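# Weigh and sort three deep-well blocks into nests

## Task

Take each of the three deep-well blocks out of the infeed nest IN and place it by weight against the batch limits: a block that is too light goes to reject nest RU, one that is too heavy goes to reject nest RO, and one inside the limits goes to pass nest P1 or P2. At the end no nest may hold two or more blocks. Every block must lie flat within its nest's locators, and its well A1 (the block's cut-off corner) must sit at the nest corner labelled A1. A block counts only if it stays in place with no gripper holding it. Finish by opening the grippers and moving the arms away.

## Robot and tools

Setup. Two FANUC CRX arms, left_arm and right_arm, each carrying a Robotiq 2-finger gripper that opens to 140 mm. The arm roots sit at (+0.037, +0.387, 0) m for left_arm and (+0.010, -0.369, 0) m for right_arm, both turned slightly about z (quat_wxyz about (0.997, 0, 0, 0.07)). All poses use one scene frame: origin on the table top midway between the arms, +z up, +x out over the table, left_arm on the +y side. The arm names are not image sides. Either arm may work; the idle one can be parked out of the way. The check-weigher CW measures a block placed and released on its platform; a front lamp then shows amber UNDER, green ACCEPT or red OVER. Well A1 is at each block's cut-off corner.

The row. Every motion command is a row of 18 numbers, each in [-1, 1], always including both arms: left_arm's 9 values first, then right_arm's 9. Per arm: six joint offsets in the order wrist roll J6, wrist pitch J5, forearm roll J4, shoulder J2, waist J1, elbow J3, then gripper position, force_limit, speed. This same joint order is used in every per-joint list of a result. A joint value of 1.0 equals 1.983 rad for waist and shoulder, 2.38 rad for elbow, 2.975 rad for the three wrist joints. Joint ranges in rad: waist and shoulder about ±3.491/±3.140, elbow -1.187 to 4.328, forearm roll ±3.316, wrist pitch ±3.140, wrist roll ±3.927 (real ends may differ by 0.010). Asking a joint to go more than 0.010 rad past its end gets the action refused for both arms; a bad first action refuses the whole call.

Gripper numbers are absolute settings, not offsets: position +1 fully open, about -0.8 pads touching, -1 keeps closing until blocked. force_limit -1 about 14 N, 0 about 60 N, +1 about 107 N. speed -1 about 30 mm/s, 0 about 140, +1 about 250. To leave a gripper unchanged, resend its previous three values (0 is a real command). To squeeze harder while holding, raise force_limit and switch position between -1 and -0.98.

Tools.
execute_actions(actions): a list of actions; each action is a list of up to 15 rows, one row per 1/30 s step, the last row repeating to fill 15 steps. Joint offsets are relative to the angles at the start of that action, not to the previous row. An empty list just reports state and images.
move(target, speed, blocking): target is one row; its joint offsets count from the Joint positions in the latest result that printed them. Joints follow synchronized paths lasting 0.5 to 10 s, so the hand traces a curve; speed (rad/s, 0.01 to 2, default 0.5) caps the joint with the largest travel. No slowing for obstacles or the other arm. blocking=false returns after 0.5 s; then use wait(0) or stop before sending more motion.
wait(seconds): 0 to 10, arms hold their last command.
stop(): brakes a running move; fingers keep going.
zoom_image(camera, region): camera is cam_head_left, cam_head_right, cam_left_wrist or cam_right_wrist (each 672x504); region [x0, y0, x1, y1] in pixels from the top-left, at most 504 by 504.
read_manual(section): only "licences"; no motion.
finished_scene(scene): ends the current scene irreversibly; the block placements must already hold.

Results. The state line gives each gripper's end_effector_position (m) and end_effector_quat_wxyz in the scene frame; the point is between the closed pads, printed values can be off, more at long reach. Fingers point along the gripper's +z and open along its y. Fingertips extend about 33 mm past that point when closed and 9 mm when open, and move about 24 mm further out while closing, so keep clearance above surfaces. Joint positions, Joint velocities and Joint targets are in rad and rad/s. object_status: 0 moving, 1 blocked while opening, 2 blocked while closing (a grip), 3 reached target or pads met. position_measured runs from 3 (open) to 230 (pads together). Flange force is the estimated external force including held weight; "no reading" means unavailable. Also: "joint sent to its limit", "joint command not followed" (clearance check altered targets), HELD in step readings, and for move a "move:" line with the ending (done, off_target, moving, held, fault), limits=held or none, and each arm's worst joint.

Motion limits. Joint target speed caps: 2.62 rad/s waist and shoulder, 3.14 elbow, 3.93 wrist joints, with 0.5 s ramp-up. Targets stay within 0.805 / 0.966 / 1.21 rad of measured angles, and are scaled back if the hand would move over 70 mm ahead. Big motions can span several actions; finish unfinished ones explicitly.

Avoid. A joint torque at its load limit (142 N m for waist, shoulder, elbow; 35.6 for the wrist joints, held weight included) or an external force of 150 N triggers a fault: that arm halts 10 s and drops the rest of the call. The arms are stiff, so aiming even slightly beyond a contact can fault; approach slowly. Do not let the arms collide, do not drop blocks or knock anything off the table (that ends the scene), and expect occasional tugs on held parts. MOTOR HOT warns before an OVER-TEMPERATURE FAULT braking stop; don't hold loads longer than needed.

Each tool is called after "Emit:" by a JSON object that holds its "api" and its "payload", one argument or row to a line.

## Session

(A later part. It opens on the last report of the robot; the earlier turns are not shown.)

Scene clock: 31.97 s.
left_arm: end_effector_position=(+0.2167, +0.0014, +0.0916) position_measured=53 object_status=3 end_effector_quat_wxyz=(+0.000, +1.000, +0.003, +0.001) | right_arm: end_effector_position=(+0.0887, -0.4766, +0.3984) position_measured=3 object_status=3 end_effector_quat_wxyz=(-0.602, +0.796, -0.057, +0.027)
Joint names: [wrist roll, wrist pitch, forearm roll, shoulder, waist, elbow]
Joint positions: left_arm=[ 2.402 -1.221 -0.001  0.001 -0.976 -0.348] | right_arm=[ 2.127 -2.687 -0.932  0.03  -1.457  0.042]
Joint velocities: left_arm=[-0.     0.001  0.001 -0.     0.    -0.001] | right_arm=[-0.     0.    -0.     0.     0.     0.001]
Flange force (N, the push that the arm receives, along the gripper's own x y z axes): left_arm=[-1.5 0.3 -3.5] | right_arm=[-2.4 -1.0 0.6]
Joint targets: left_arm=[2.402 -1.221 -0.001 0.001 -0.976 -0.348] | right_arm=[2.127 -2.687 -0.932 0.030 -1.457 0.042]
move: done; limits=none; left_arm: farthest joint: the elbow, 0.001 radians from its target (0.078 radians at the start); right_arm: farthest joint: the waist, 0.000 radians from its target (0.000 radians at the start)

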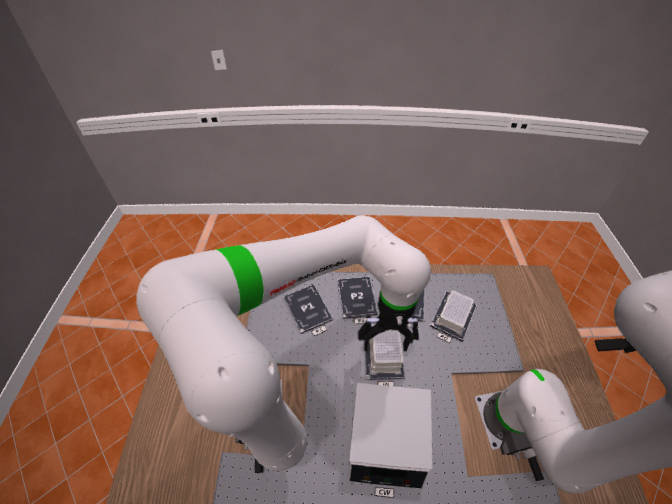

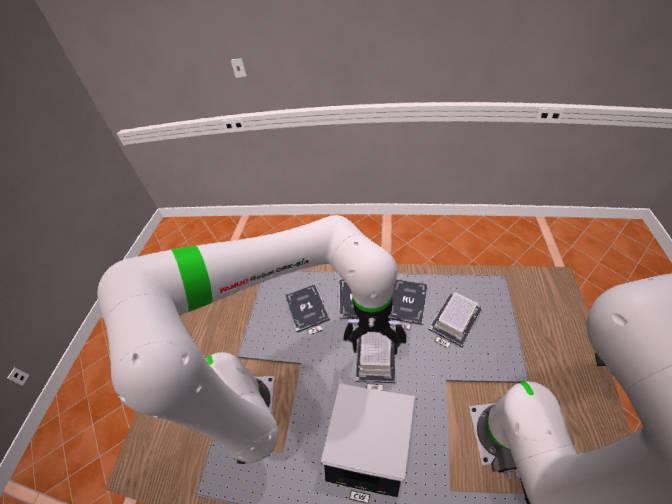

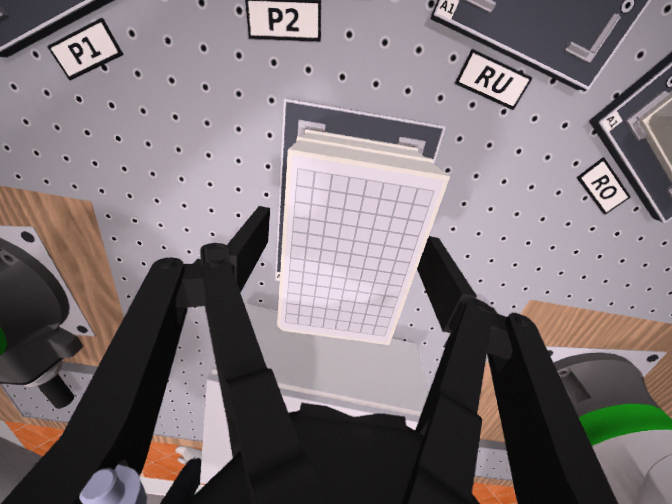

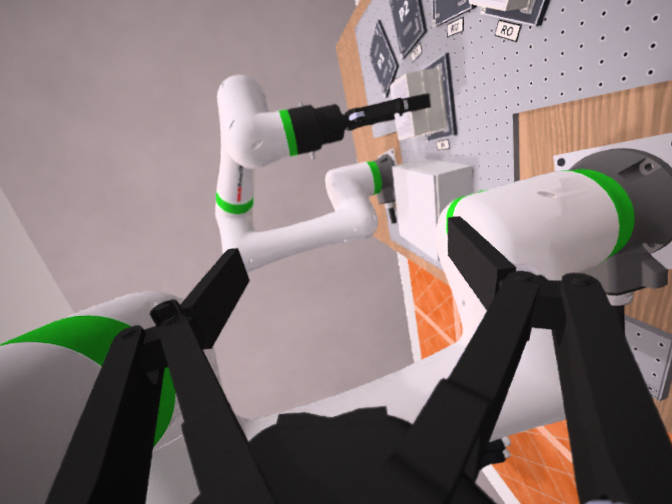

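Emit:
{"api": "move", "payload": {
  "target": [0,0,0,0,0,0,-1,0,0,0,0,0,0,0,0,1,0,0]
}}

Emit:
{"api": "move", "payload": {
  "target": [0,-0.0538,0,-0.0439,0,0.0305,-1,0,0,0,0,0,0,0,0,1,0,0],
  "speed": 0.3
}}

Emit:
{"api": "move", "payload": {
  "target": [0.15,0,0,0,-0.259,0,-1,0,0,0,0,0,0,0,0,1,0,0],
  "speed": 0.7
}}

Emit:
{"api": "move", "payload": {
  "target": [0,0.012,0,0,0,-0.015,-1,0,0,0,0,0,0,0,0,1,0,0],
  "speed": 0.07
}}

Emit:
{"api": "move", "payload": {
  "target": [0,0,0,0,0,0,0.5,0,0,0,0,0,0,0,0,1,0,0]
}}

Emit:
{"api": "wait", "payload": {
  "seconds": 2
}}

Scene clock: 32.93 s.
left_arm: end_effector_position=(+0.2166, +0.0015, +0.0915) position_measured=105 object_status=2 end_effector_quat_wxyz=(+0.000, +1.000, +0.003, +0.001) | right_arm: end_effector_position=(+0.0887, -0.4766, +0.3984) position_measured=3 object_status=3 end_effector_quat_wxyz=(-0.602, +0.796, -0.057, +0.027)
Joint names: [wrist roll, wrist pitch, forearm roll, shoulder, waist, elbow]
Joint positions: left_arm=[ 2.402 -1.221 -0.001  0.001 -0.976 -0.348] | right_arm=[ 2.127 -2.687 -0.932  0.03  -1.457  0.042]
Joint velocities: left_arm=[ 0.    -0.    -0.001  0.     0.     0.   ] | right_arm=[-0.     0.001 -0.001 -0.    -0.     0.   ]
Flange force (N, the push that the arm receives, along the gripper's own x y z axes): left_arm=[-1.6 -6.8 -42.0] | right_arm=[-1.2 -2.1 -2.8]
Joint targets: left_arm=[2.402 -1.221 -0.001 0.001 -0.976 -0.348] | right_arm=[2.127 -2.687 -0.932 0.030 -1.457 0.042]
move: done; limits=none; left_arm: farthest joint: the waist, 0.000 radians from its target (0.000 radians at the start); right_arm: farthest joint: the waist, 0.000 radians from its target (0.000 radians at the start)

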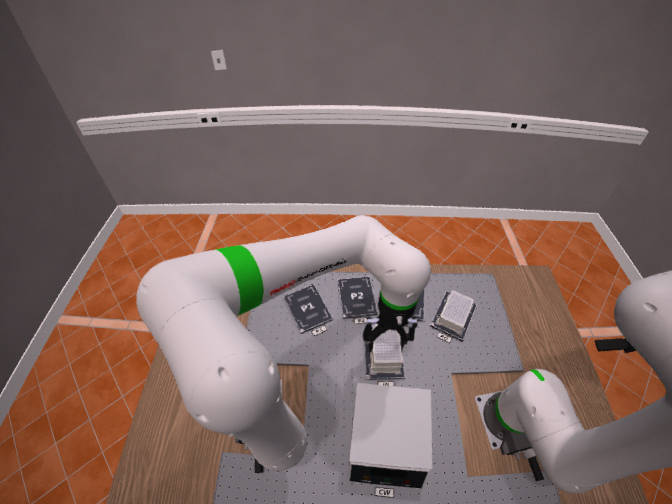

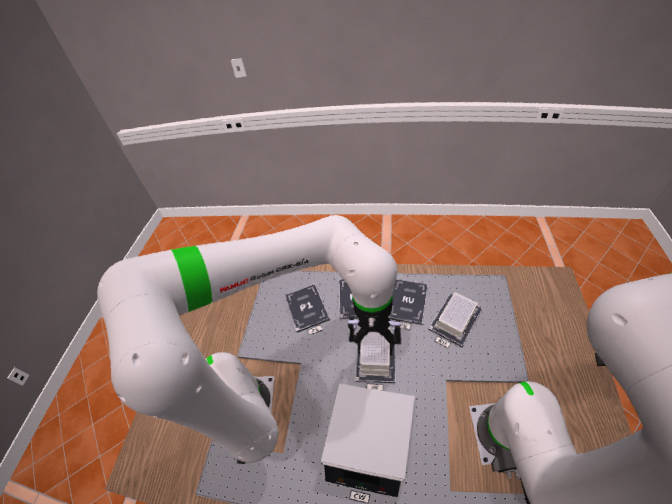

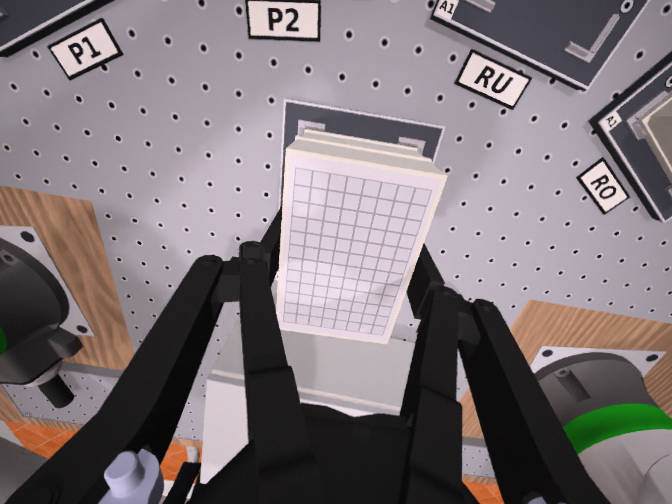

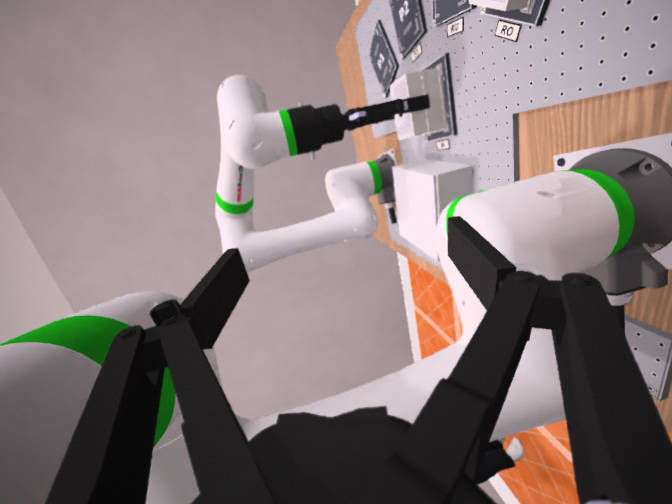

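Scene clock: 33.93 s.
left_arm: end_effector_position=(+0.2047, +0.0144, +0.1560) position_measured=105 object_status=2 end_effector_quat_wxyz=(+0.000, +1.000, +0.003, +0.001) | right_arm: end_effector_position=(+0.0887, -0.4766, +0.3984) position_measured=3 object_status=3 end_effector_quat_wxyz=(-0.602, +0.796, -0.057, +0.027)
Joint names: [wrist roll, wrist pitch, forearm roll, shoulder, waist, elbow]
Joint positions: left_arm=[ 2.402 -1.381 -0.001 -0.086 -0.976 -0.275] | right_arm=[ 2.127 -2.687 -0.932  0.03  -1.457  0.042]
Joint velocities: left_arm=[ 0.    -0.002  0.    -0.001 -0.     0.001] | right_arm=[-0.    -0.     0.001  0.    -0.    -0.   ]
Flange force (N, the push that the arm receives, along the gripper's own x y z axes): left_arm=[-0.7 -0.4 -1.0] | right_arm=[-1.1 0.2 4.0]
Joint targets: left_arm=[2.402 -1.381 -0.001 -0.086 -0.976 -0.275] | right_arm=[2.127 -2.687 -0.932 0.030 -1.457 0.042]
move: done; limits=none; left_arm: farthest joint: the waist, 0.000 radians from its target (0.000 radians at the start); right_arm: farthest joint: the waist, 0.000 radians from its target (0.000 radians at the start)

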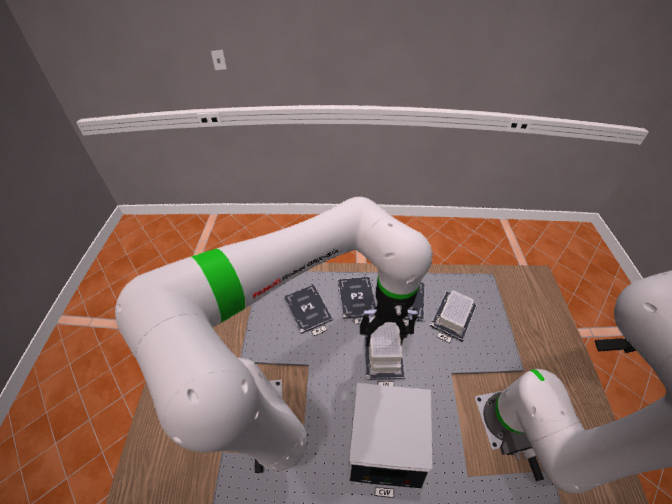

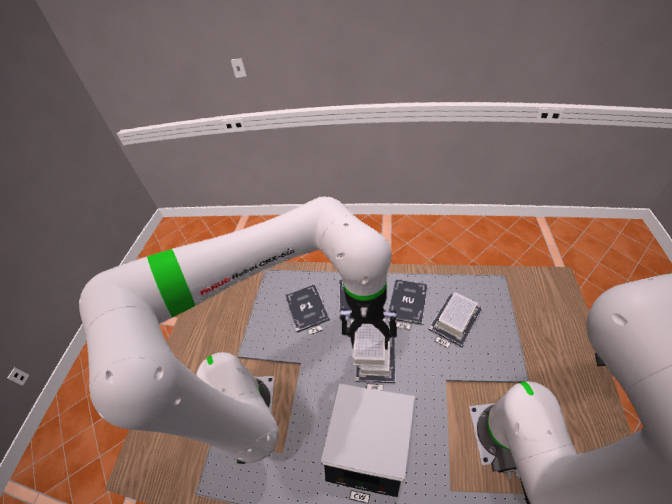

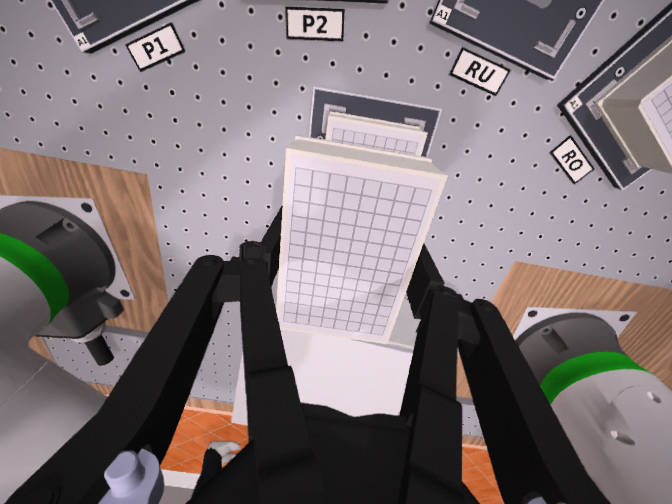

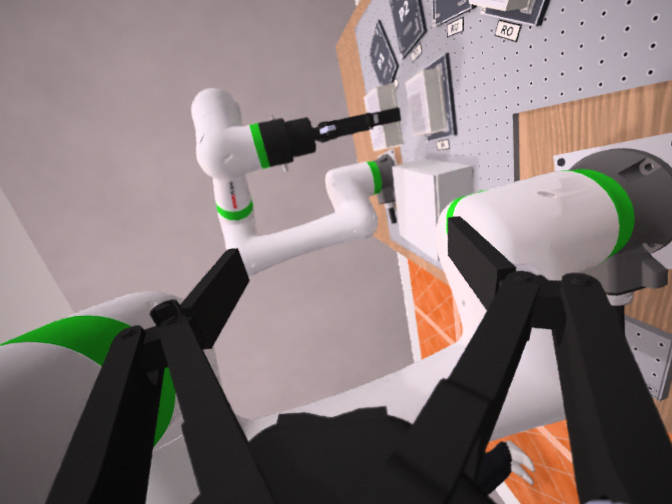

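Scene clock: 35.27 s.
left_arm: end_effector_position=(+0.0001, -0.0197, +0.1561) position_measured=105 object_status=2 end_effector_quat_wxyz=(+0.000, +1.000, -0.031, +0.000) | right_arm: end_effector_position=(+0.0887, -0.4766, +0.3984) position_measured=3 object_status=3 end_effector_quat_wxyz=(-0.602, +0.796, -0.057, +0.027)
Joint names: [wrist roll, wrist pitch, forearm roll, shoulder, waist, elbow]
Joint positions: left_arm=[ 2.848 -1.381 -0.001 -0.086 -1.489 -0.275] | right_arm=[ 2.127 -2.687 -0.932  0.03  -1.457  0.042]
Joint velocities: left_arm=[ 0.001  0.     0.001  0.001 -0.002  0.   ] | right_arm=[ 0.     0.001  0.001  0.001 -0.    -0.001]
Flange force (N, the push that the arm receives, along the gripper's own x y z axes): left_arm=[-0.2 0.9 -2.8] | right_arm=[-2.9 -1.5 0.2]
Joint targets: left_arm=[2.848 -1.381 -0.001 -0.086 -1.490 -0.275] | right_arm=[2.127 -2.687 -0.932 0.030 -1.457 0.042]
move: done; limits=none; left_arm: farthest joint: the waist, 0.000 radians from its target (0.514 radians at the start); right_arm: farthest joint: the waist, 0.000 radians from its target (0.000 radians at the start)

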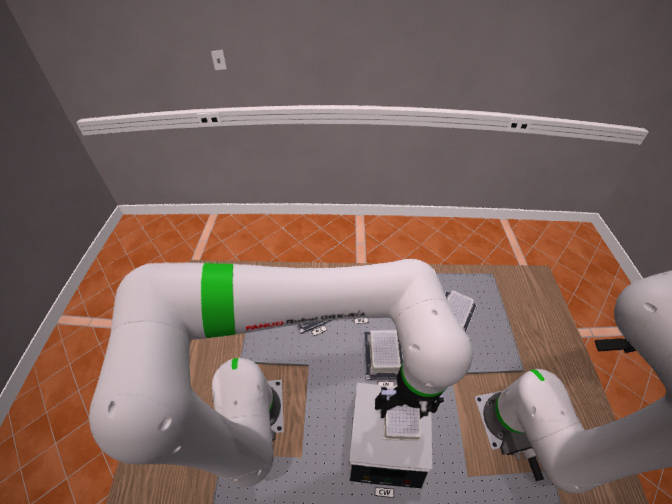

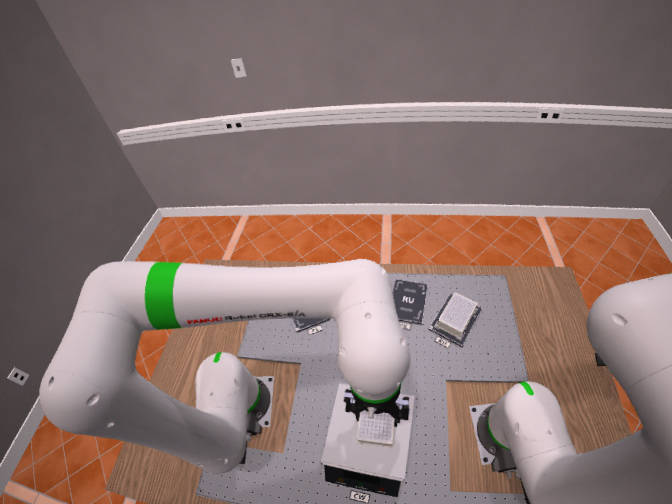

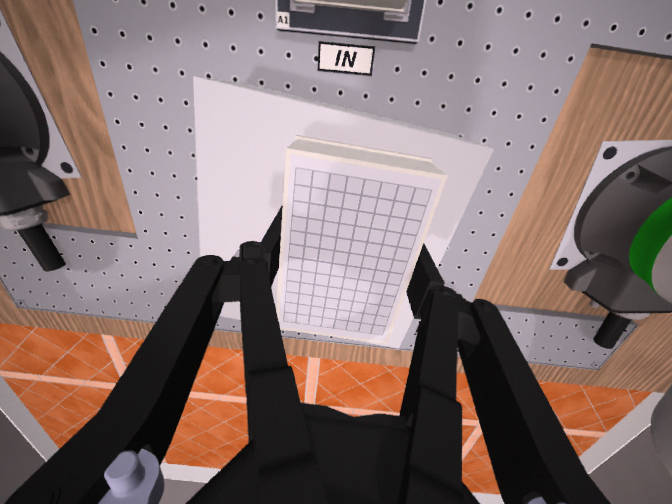

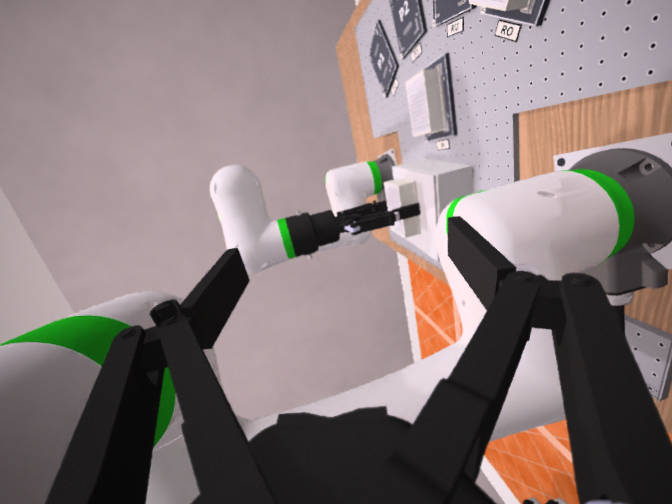

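Scene clock: 36.10 s.
left_arm: end_effector_position=(-0.0006, -0.0167, +0.1411) position_measured=105 object_status=2 end_effector_quat_wxyz=(+0.000, +1.000, -0.031, +0.000) | right_arm: end_effector_position=(+0.0887, -0.4766, +0.3984) position_measured=3 object_status=3 end_effector_quat_wxyz=(-0.602, +0.796, -0.057, +0.027)
Joint names: [wrist roll, wrist pitch, forearm roll, shoulder, waist, elbow]
Joint positions: left_arm=[ 2.848 -1.346 -0.001 -0.086 -1.489 -0.311] | right_arm=[ 2.127 -2.687 -0.932  0.03  -1.457  0.042]
Joint velocities: left_arm=[ 0.     0.001  0.     0.001 -0.    -0.002] | right_arm=[ 0.     0.002  0.     0.001 -0.     0.   ]
Flange force (N, the push that the arm receives, along the gripper's own x y z axes): left_arm=[-1.4 0.7 -2.3] | right_arm=[-2.5 0.5 0.1]
Joint targets: left_arm=[2.848 -1.345 -0.001 -0.086 -1.489 -0.311] | right_arm=[2.127 -2.687 -0.932 0.030 -1.457 0.042]
move: done; limits=none; left_arm: farthest joint: the waist, 0.000 radians from its target (0.000 radians at the start); right_arm: farthest joint: the waist, 0.000 radians from its target (0.000 radians at the start)

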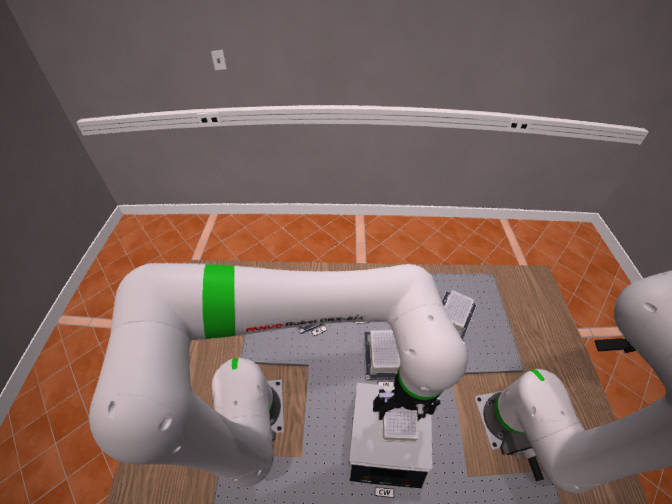

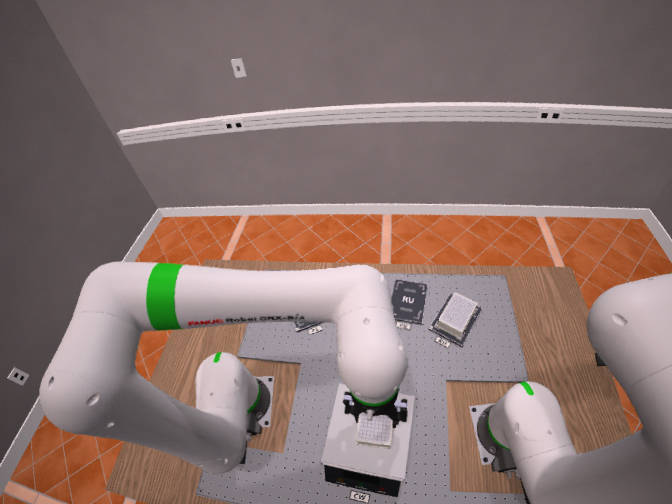

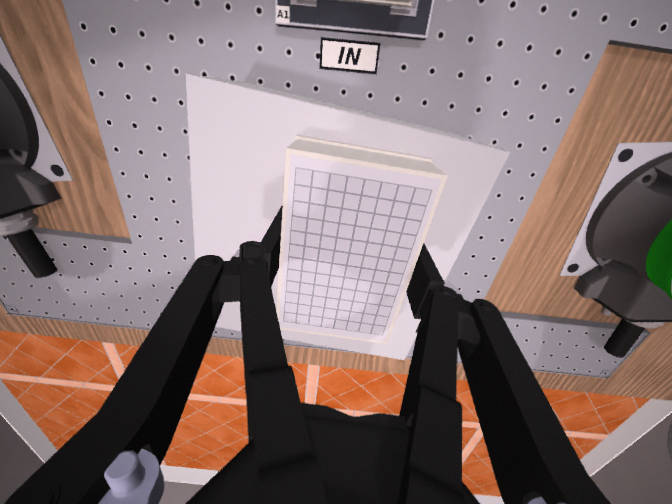

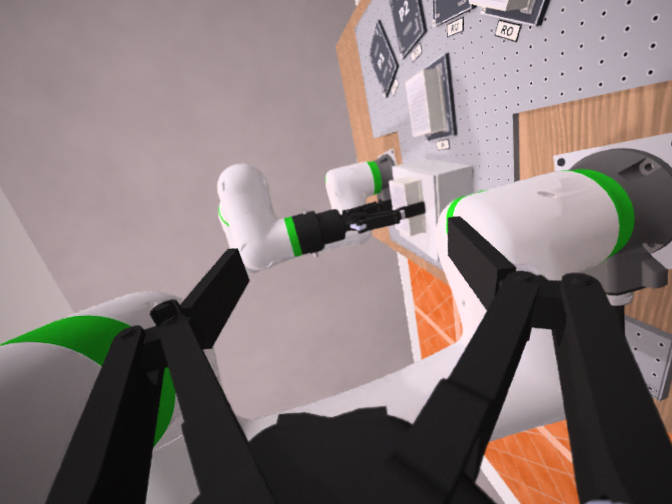

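Scene clock: 36.60 s.
left_arm: end_effector_position=(-0.0007, -0.0167, +0.1411) position_measured=66 object_status=3 end_effector_quat_wxyz=(+0.000, +1.000, -0.031, +0.000) | right_arm: end_effector_position=(+0.0887, -0.4766, +0.3984) position_measured=3 object_status=3 end_effector_quat_wxyz=(-0.602, +0.796, -0.057, +0.027)
Joint names: [wrist roll, wrist pitch, forearm roll, shoulder, waist, elbow]
Joint positions: left_arm=[ 2.848 -1.345 -0.001 -0.086 -1.489 -0.311] | right_arm=[ 2.127 -2.687 -0.932  0.03  -1.457  0.042]
Joint velocities: left_arm=[ 0.    -0.001 -0.001  0.001  0.     0.   ] | right_arm=[ 0.    -0.001 -0.001  0.     0.    -0.   ]
Flange force (N, the push that the arm receives, along the gripper's own x y z axes): left_arm=[-2.7 -0.8 -3.0] | right_arm=[-2.5 -0.1 4.8]
Joint targets: left_arm=[2.848 -1.346 -0.001 -0.086 -1.489 -0.311] | right_arm=[2.127 -2.687 -0.932 0.030 -1.457 0.042]
move: done; limits=none; left_arm: farthest joint: the wrist pitch, 0.001 radians from its target (0.000 radians at the start); right_arm: farthest joint: the waist, 0.000 radians from its target (0.000 radians at the start)

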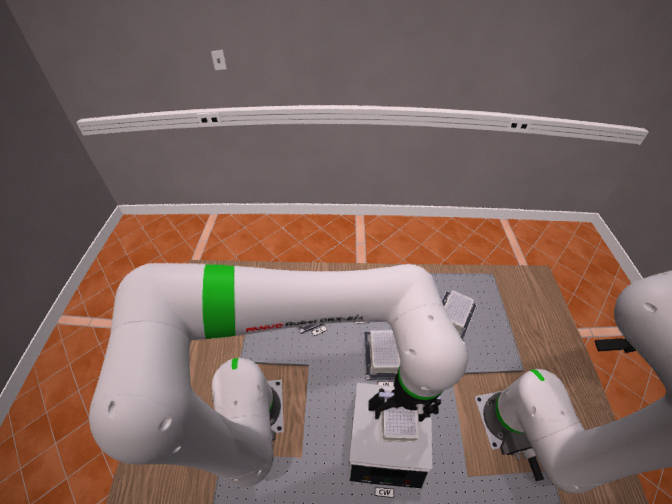

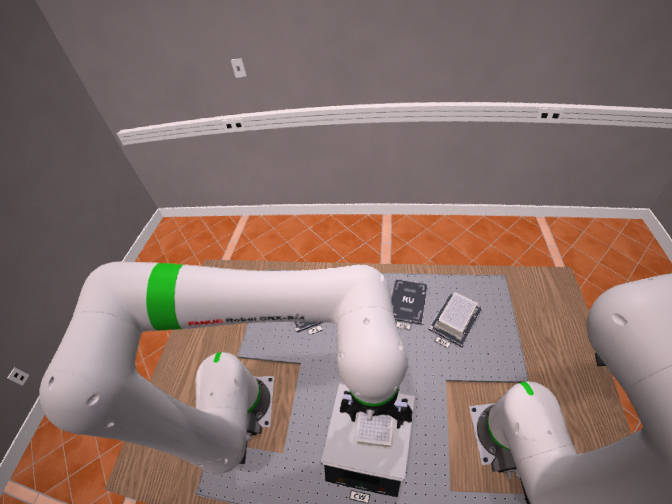

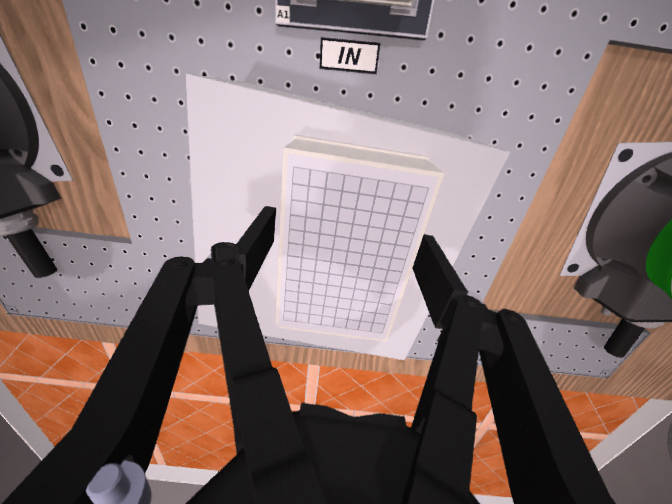

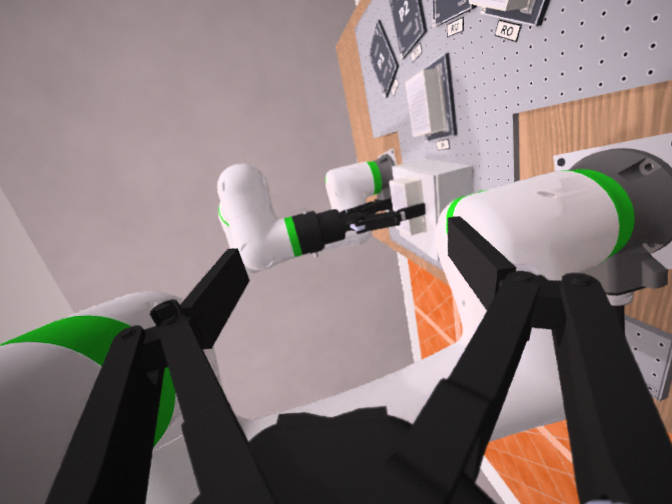

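Scene clock: 38.60 s.
left_arm: end_effector_position=(-0.0006, -0.0167, +0.1411) position_measured=66 object_status=3 end_effector_quat_wxyz=(+0.000, +1.000, -0.031, +0.000) | right_arm: end_effector_position=(+0.0887, -0.4766, +0.3984) position_measured=3 object_status=3 end_effector_quat_wxyz=(-0.602, +0.796, -0.057, +0.027)
Joint names: [wrist roll, wrist pitch, forearm roll, shoulder, waist, elbow]
Joint positions: left_arm=[ 2.848 -1.346 -0.001 -0.086 -1.489 -0.311] | right_arm=[ 2.127 -2.687 -0.932  0.03  -1.457  0.042]
Joint velocities: left_arm=[ 0.    -0.     0.002 -0.001  0.     0.   ] | right_arm=[ 0.     0.001  0.001 -0.001 -0.    -0.   ]
Flange force (N, the push that the arm receives, along the gripper's own x y z axes): left_arm=[-0.5 -1.9 -2.7] | right_arm=[-2.0 0.5 2.6]
Joint targets: left_arm=[2.848 -1.346 -0.001 -0.086 -1.489 -0.311] | right_arm=[2.127 -2.687 -0.932 0.030 -1.457 0.042]
wait: 2.00 s; at rest by 0.17 s

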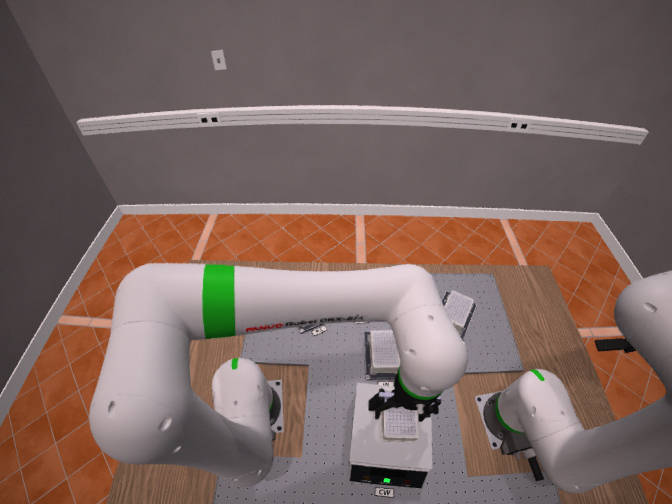

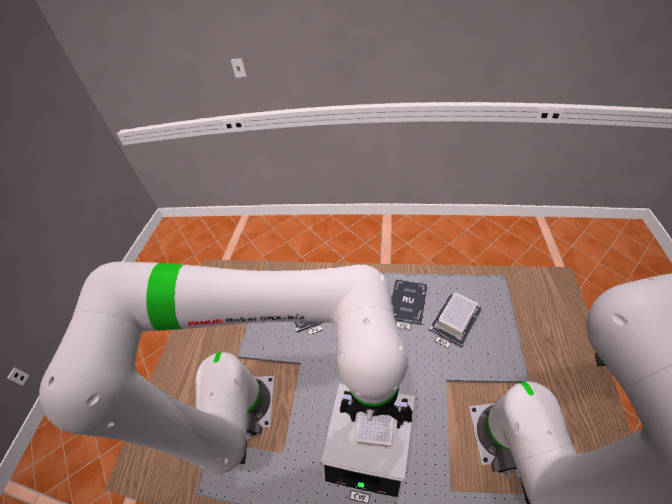

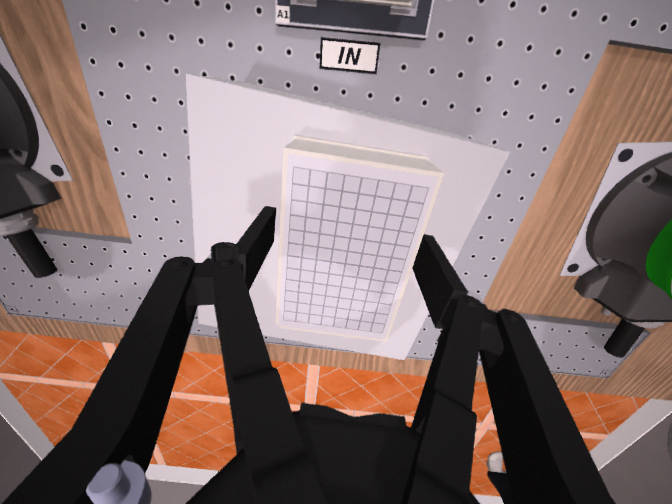

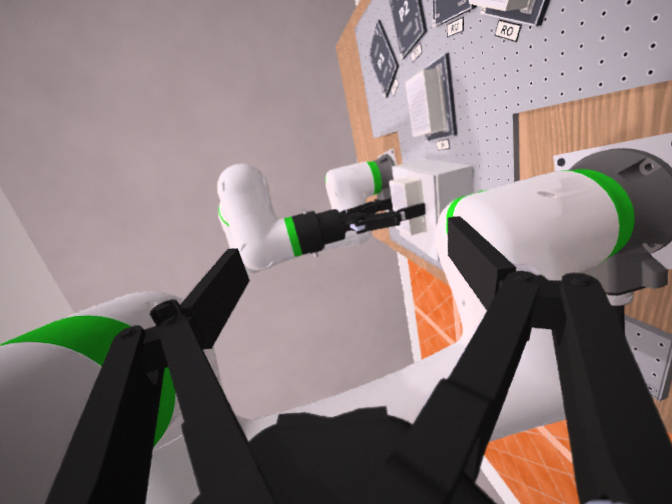

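Emit:
{"api": "move", "payload": {
  "target": [0,0,0,0,0,0,-1,0,0,0,0,0,0,0,0,1,0,0]
}}

Emit:
{"api": "move", "payload": {
  "target": [0,-0.016,0,0,0,0.02,-1,0,0,0,0,0,0,0,0,1,0,0]
}}

Emit:
{"api": "move", "payload": {
  "target": [-0.259,0.0172,0,0.1286,0.4806,0.0854,-1,0,0,0,0,0,0,0,0,1,0,0],
  "speed": 0.8
}}

Scene clock: 39.50 s.
left_arm: end_effector_position=(-0.0006, -0.0167, +0.1412) position_measured=106 object_status=2 end_effector_quat_wxyz=(+0.000, +1.000, -0.031, +0.000) | right_arm: end_effector_position=(+0.0887, -0.4766, +0.3984) position_measured=3 object_status=3 end_effector_quat_wxyz=(-0.602, +0.796, -0.057, +0.027)
Joint names: [wrist roll, wrist pitch, forearm roll, shoulder, waist, elbow]
Joint positions: left_arm=[ 2.848 -1.346 -0.001 -0.086 -1.489 -0.31 ] | right_arm=[ 2.127 -2.687 -0.932  0.03  -1.457  0.042]
Joint velocities: left_arm=[ 0.     0.002  0.    -0.     0.    -0.001] | right_arm=[-0.    -0.001 -0.001  0.001 -0.     0.   ]
Flange force (N, the push that the arm receives, along the gripper's own x y z axes): left_arm=[1.5 -5.9 -25.3] | right_arm=[-3.1 -1.7 2.8]
Joint targets: left_arm=[2.848 -1.346 -0.001 -0.086 -1.489 -0.311] | right_arm=[2.127 -2.687 -0.932 0.030 -1.457 0.042]
move: done; limits=none; left_arm: farthest joint: the elbow, 0.001 radians from its target (0.000 radians at the start); right_arm: farthest joint: the waist, 0.000 radians from its target (0.000 radians at the start)

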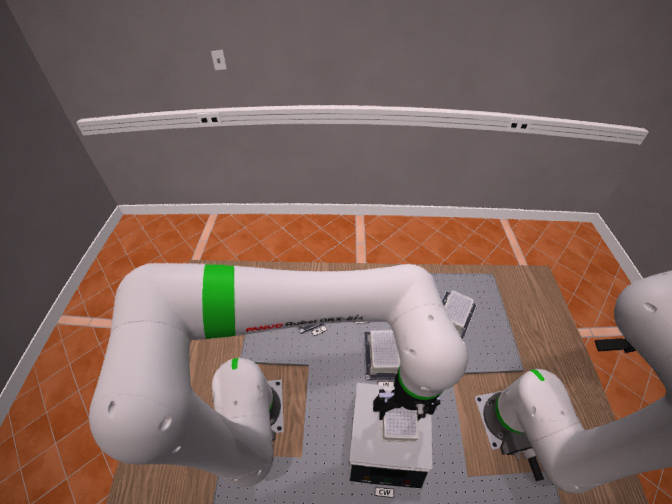

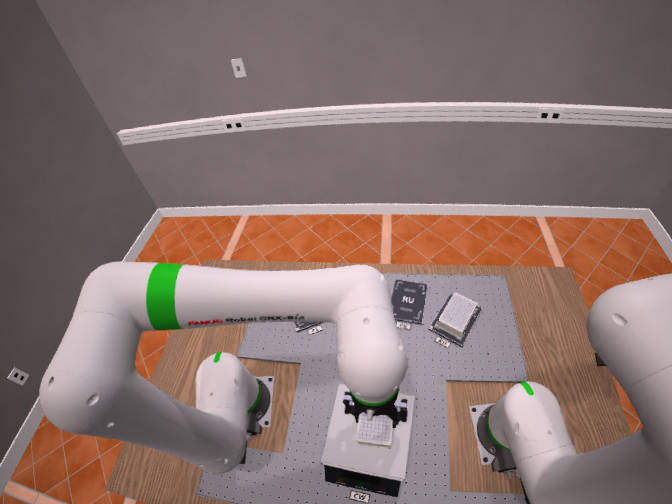

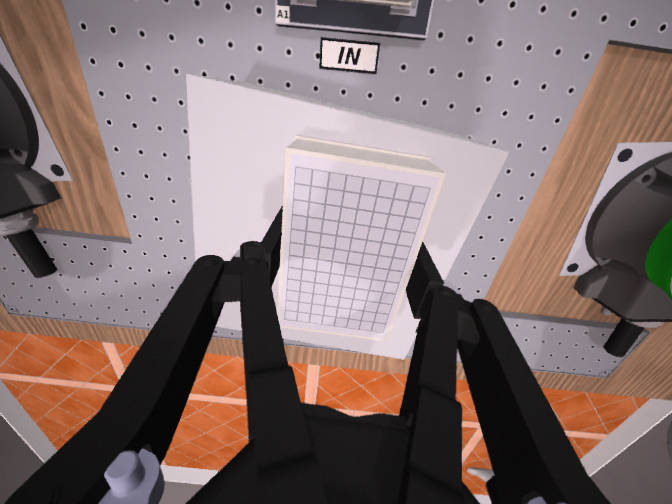

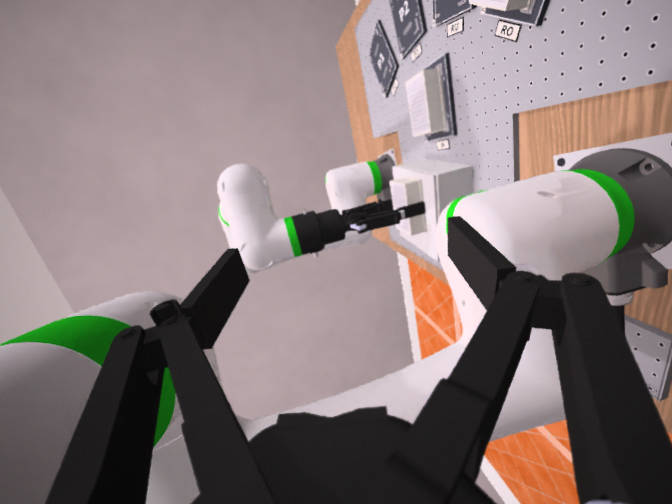

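Scene clock: 40.30 s.
left_arm: end_effector_position=(+0.0003, -0.0207, +0.1612) position_measured=106 object_status=2 end_effector_quat_wxyz=(+0.000, +1.000, -0.031, +0.000) | right_arm: end_effector_position=(+0.0887, -0.4766, +0.3984) position_measured=3 object_status=3 end_effector_quat_wxyz=(-0.602, +0.796, -0.057, +0.027)
Joint names: [wrist roll, wrist pitch, forearm roll, shoulder, waist, elbow]
Joint positions: left_arm=[ 2.848 -1.393 -0.001 -0.086 -1.489 -0.263] | right_arm=[ 2.127 -2.687 -0.932  0.03  -1.457  0.042]
Joint velocities: left_arm=[-0.    -0.002 -0.     0.    -0.     0.001] | right_arm=[ 0.    -0.002  0.    -0.     0.    -0.   ]
Flange force (N, the push that the arm receives, along the gripper's own x y z axes): left_arm=[-1.5 -1.1 -1.6] | right_arm=[-2.0 -1.6 3.2]
Joint targets: left_arm=[2.848 -1.393 -0.001 -0.086 -1.489 -0.263] | right_arm=[2.127 -2.687 -0.932 0.030 -1.457 0.042]
move: done; limits=none; left_arm: farthest joint: the elbow, 0.001 radians from its target (0.048 radians at the start); right_arm: farthest joint: the waist, 0.000 radians from its target (0.000 radians at the start)

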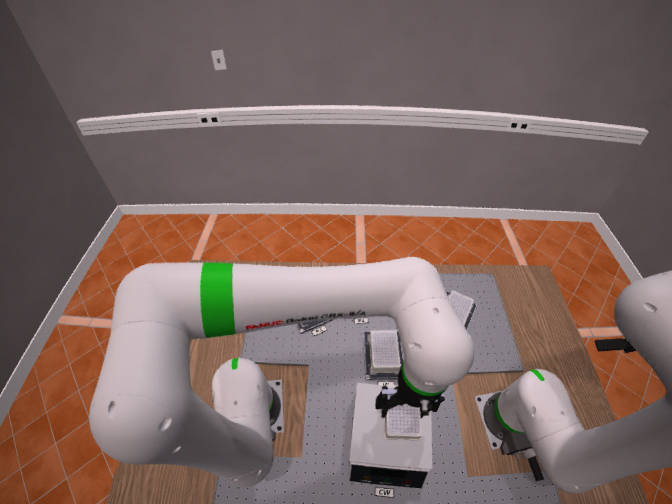

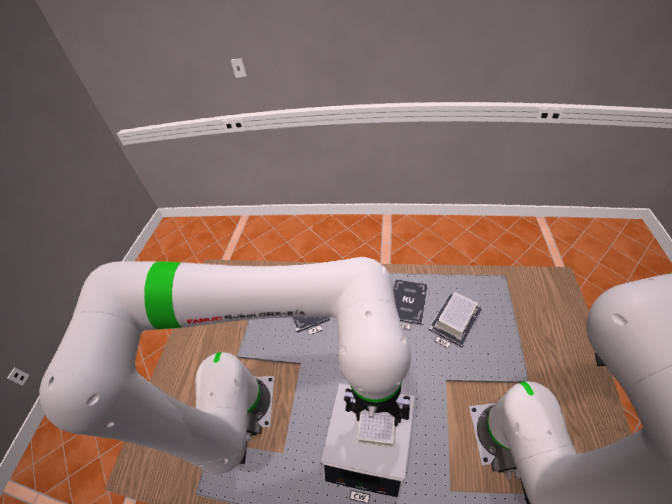

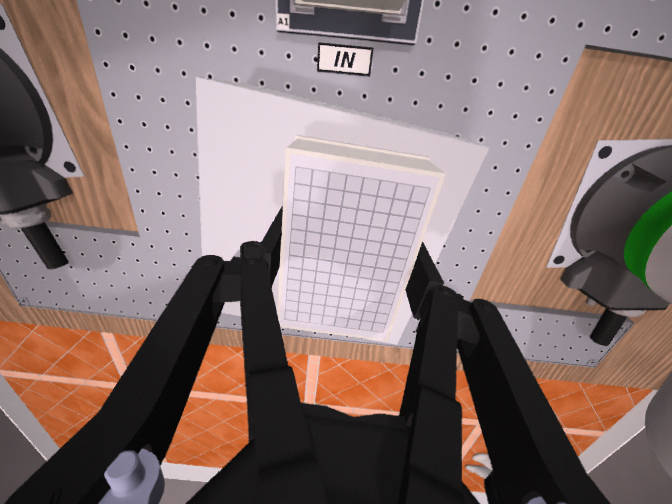

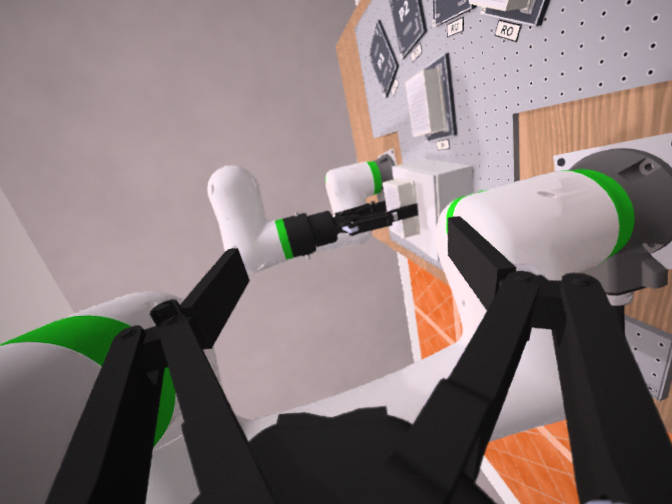

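Scene clock: 42.23 s.
left_arm: end_effector_position=(+0.4404, +0.0831, +0.1351) position_measured=106 object_status=2 end_effector_quat_wxyz=(-0.000, +0.998, +0.060, +0.000) | right_arm: end_effector_position=(+0.0887, -0.4766, +0.3984) position_measured=3 object_status=3 end_effector_quat_wxyz=(-0.602, +0.796, -0.057, +0.027)
Joint names: [wrist roll, wrist pitch, forearm roll, shoulder, waist, elbow]
Joint positions: left_arm=[ 2.078 -1.342 -0.001  0.169 -0.536 -0.06 ] | right_arm=[ 2.127 -2.687 -0.932  0.03  -1.457  0.042]
Joint velocities: left_arm=[-0.001 -0.001 -0.001  0.002  0.001  0.   ] | right_arm=[ 0.     0.    -0.    -0.001 -0.    -0.   ]
Flange force (N, the push that the arm receives, along the gripper's own x y z axes): left_arm=[-0.6 -1.4 -2.8] | right_arm=[-2.8 0.1 0.6]
Joint targets: left_arm=[2.077 -1.342 -0.001 0.169 -0.536 -0.060] | right_arm=[2.127 -2.687 -0.932 0.030 -1.457 0.042]
move: done; limits=none; left_arm: farthest joint: the waist, 0.001 radians from its target (0.954 radians at the start); right_arm: farthest joint: the waist, 0.000 radians from its target (0.000 radians at the start)

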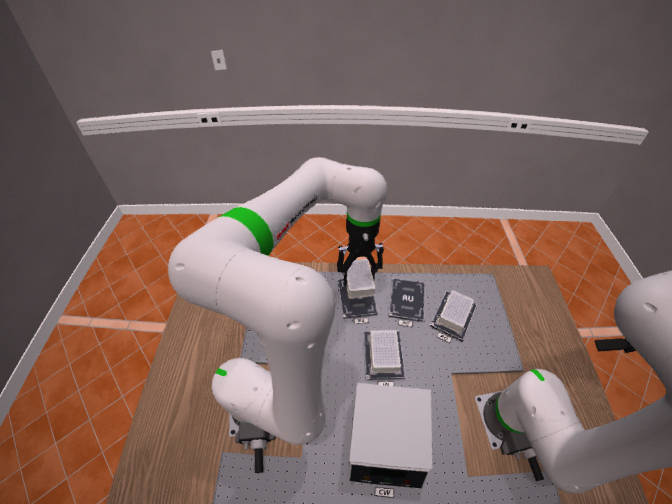

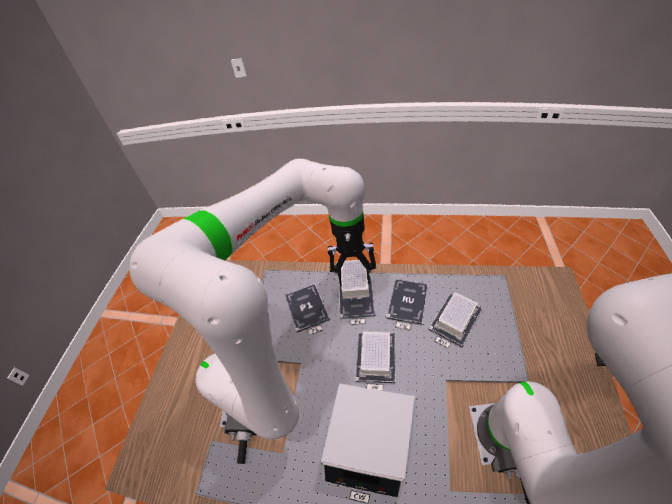

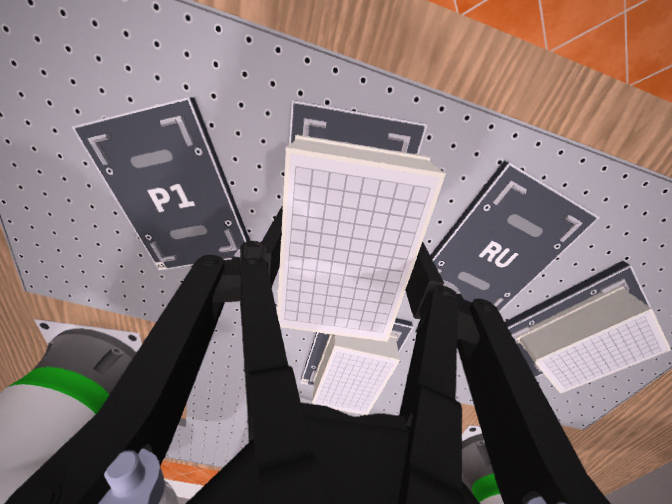

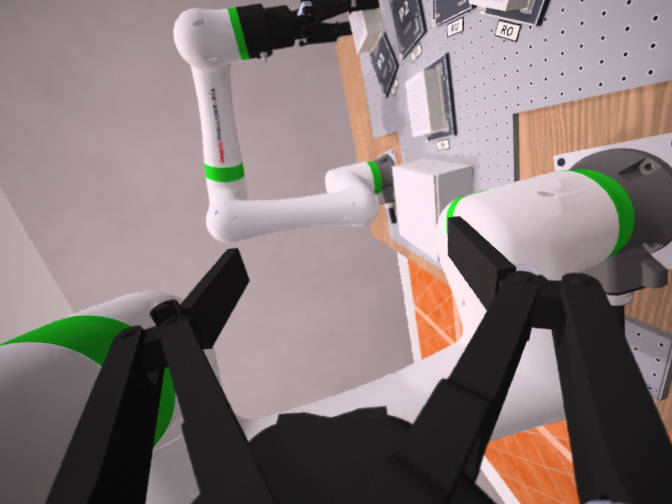

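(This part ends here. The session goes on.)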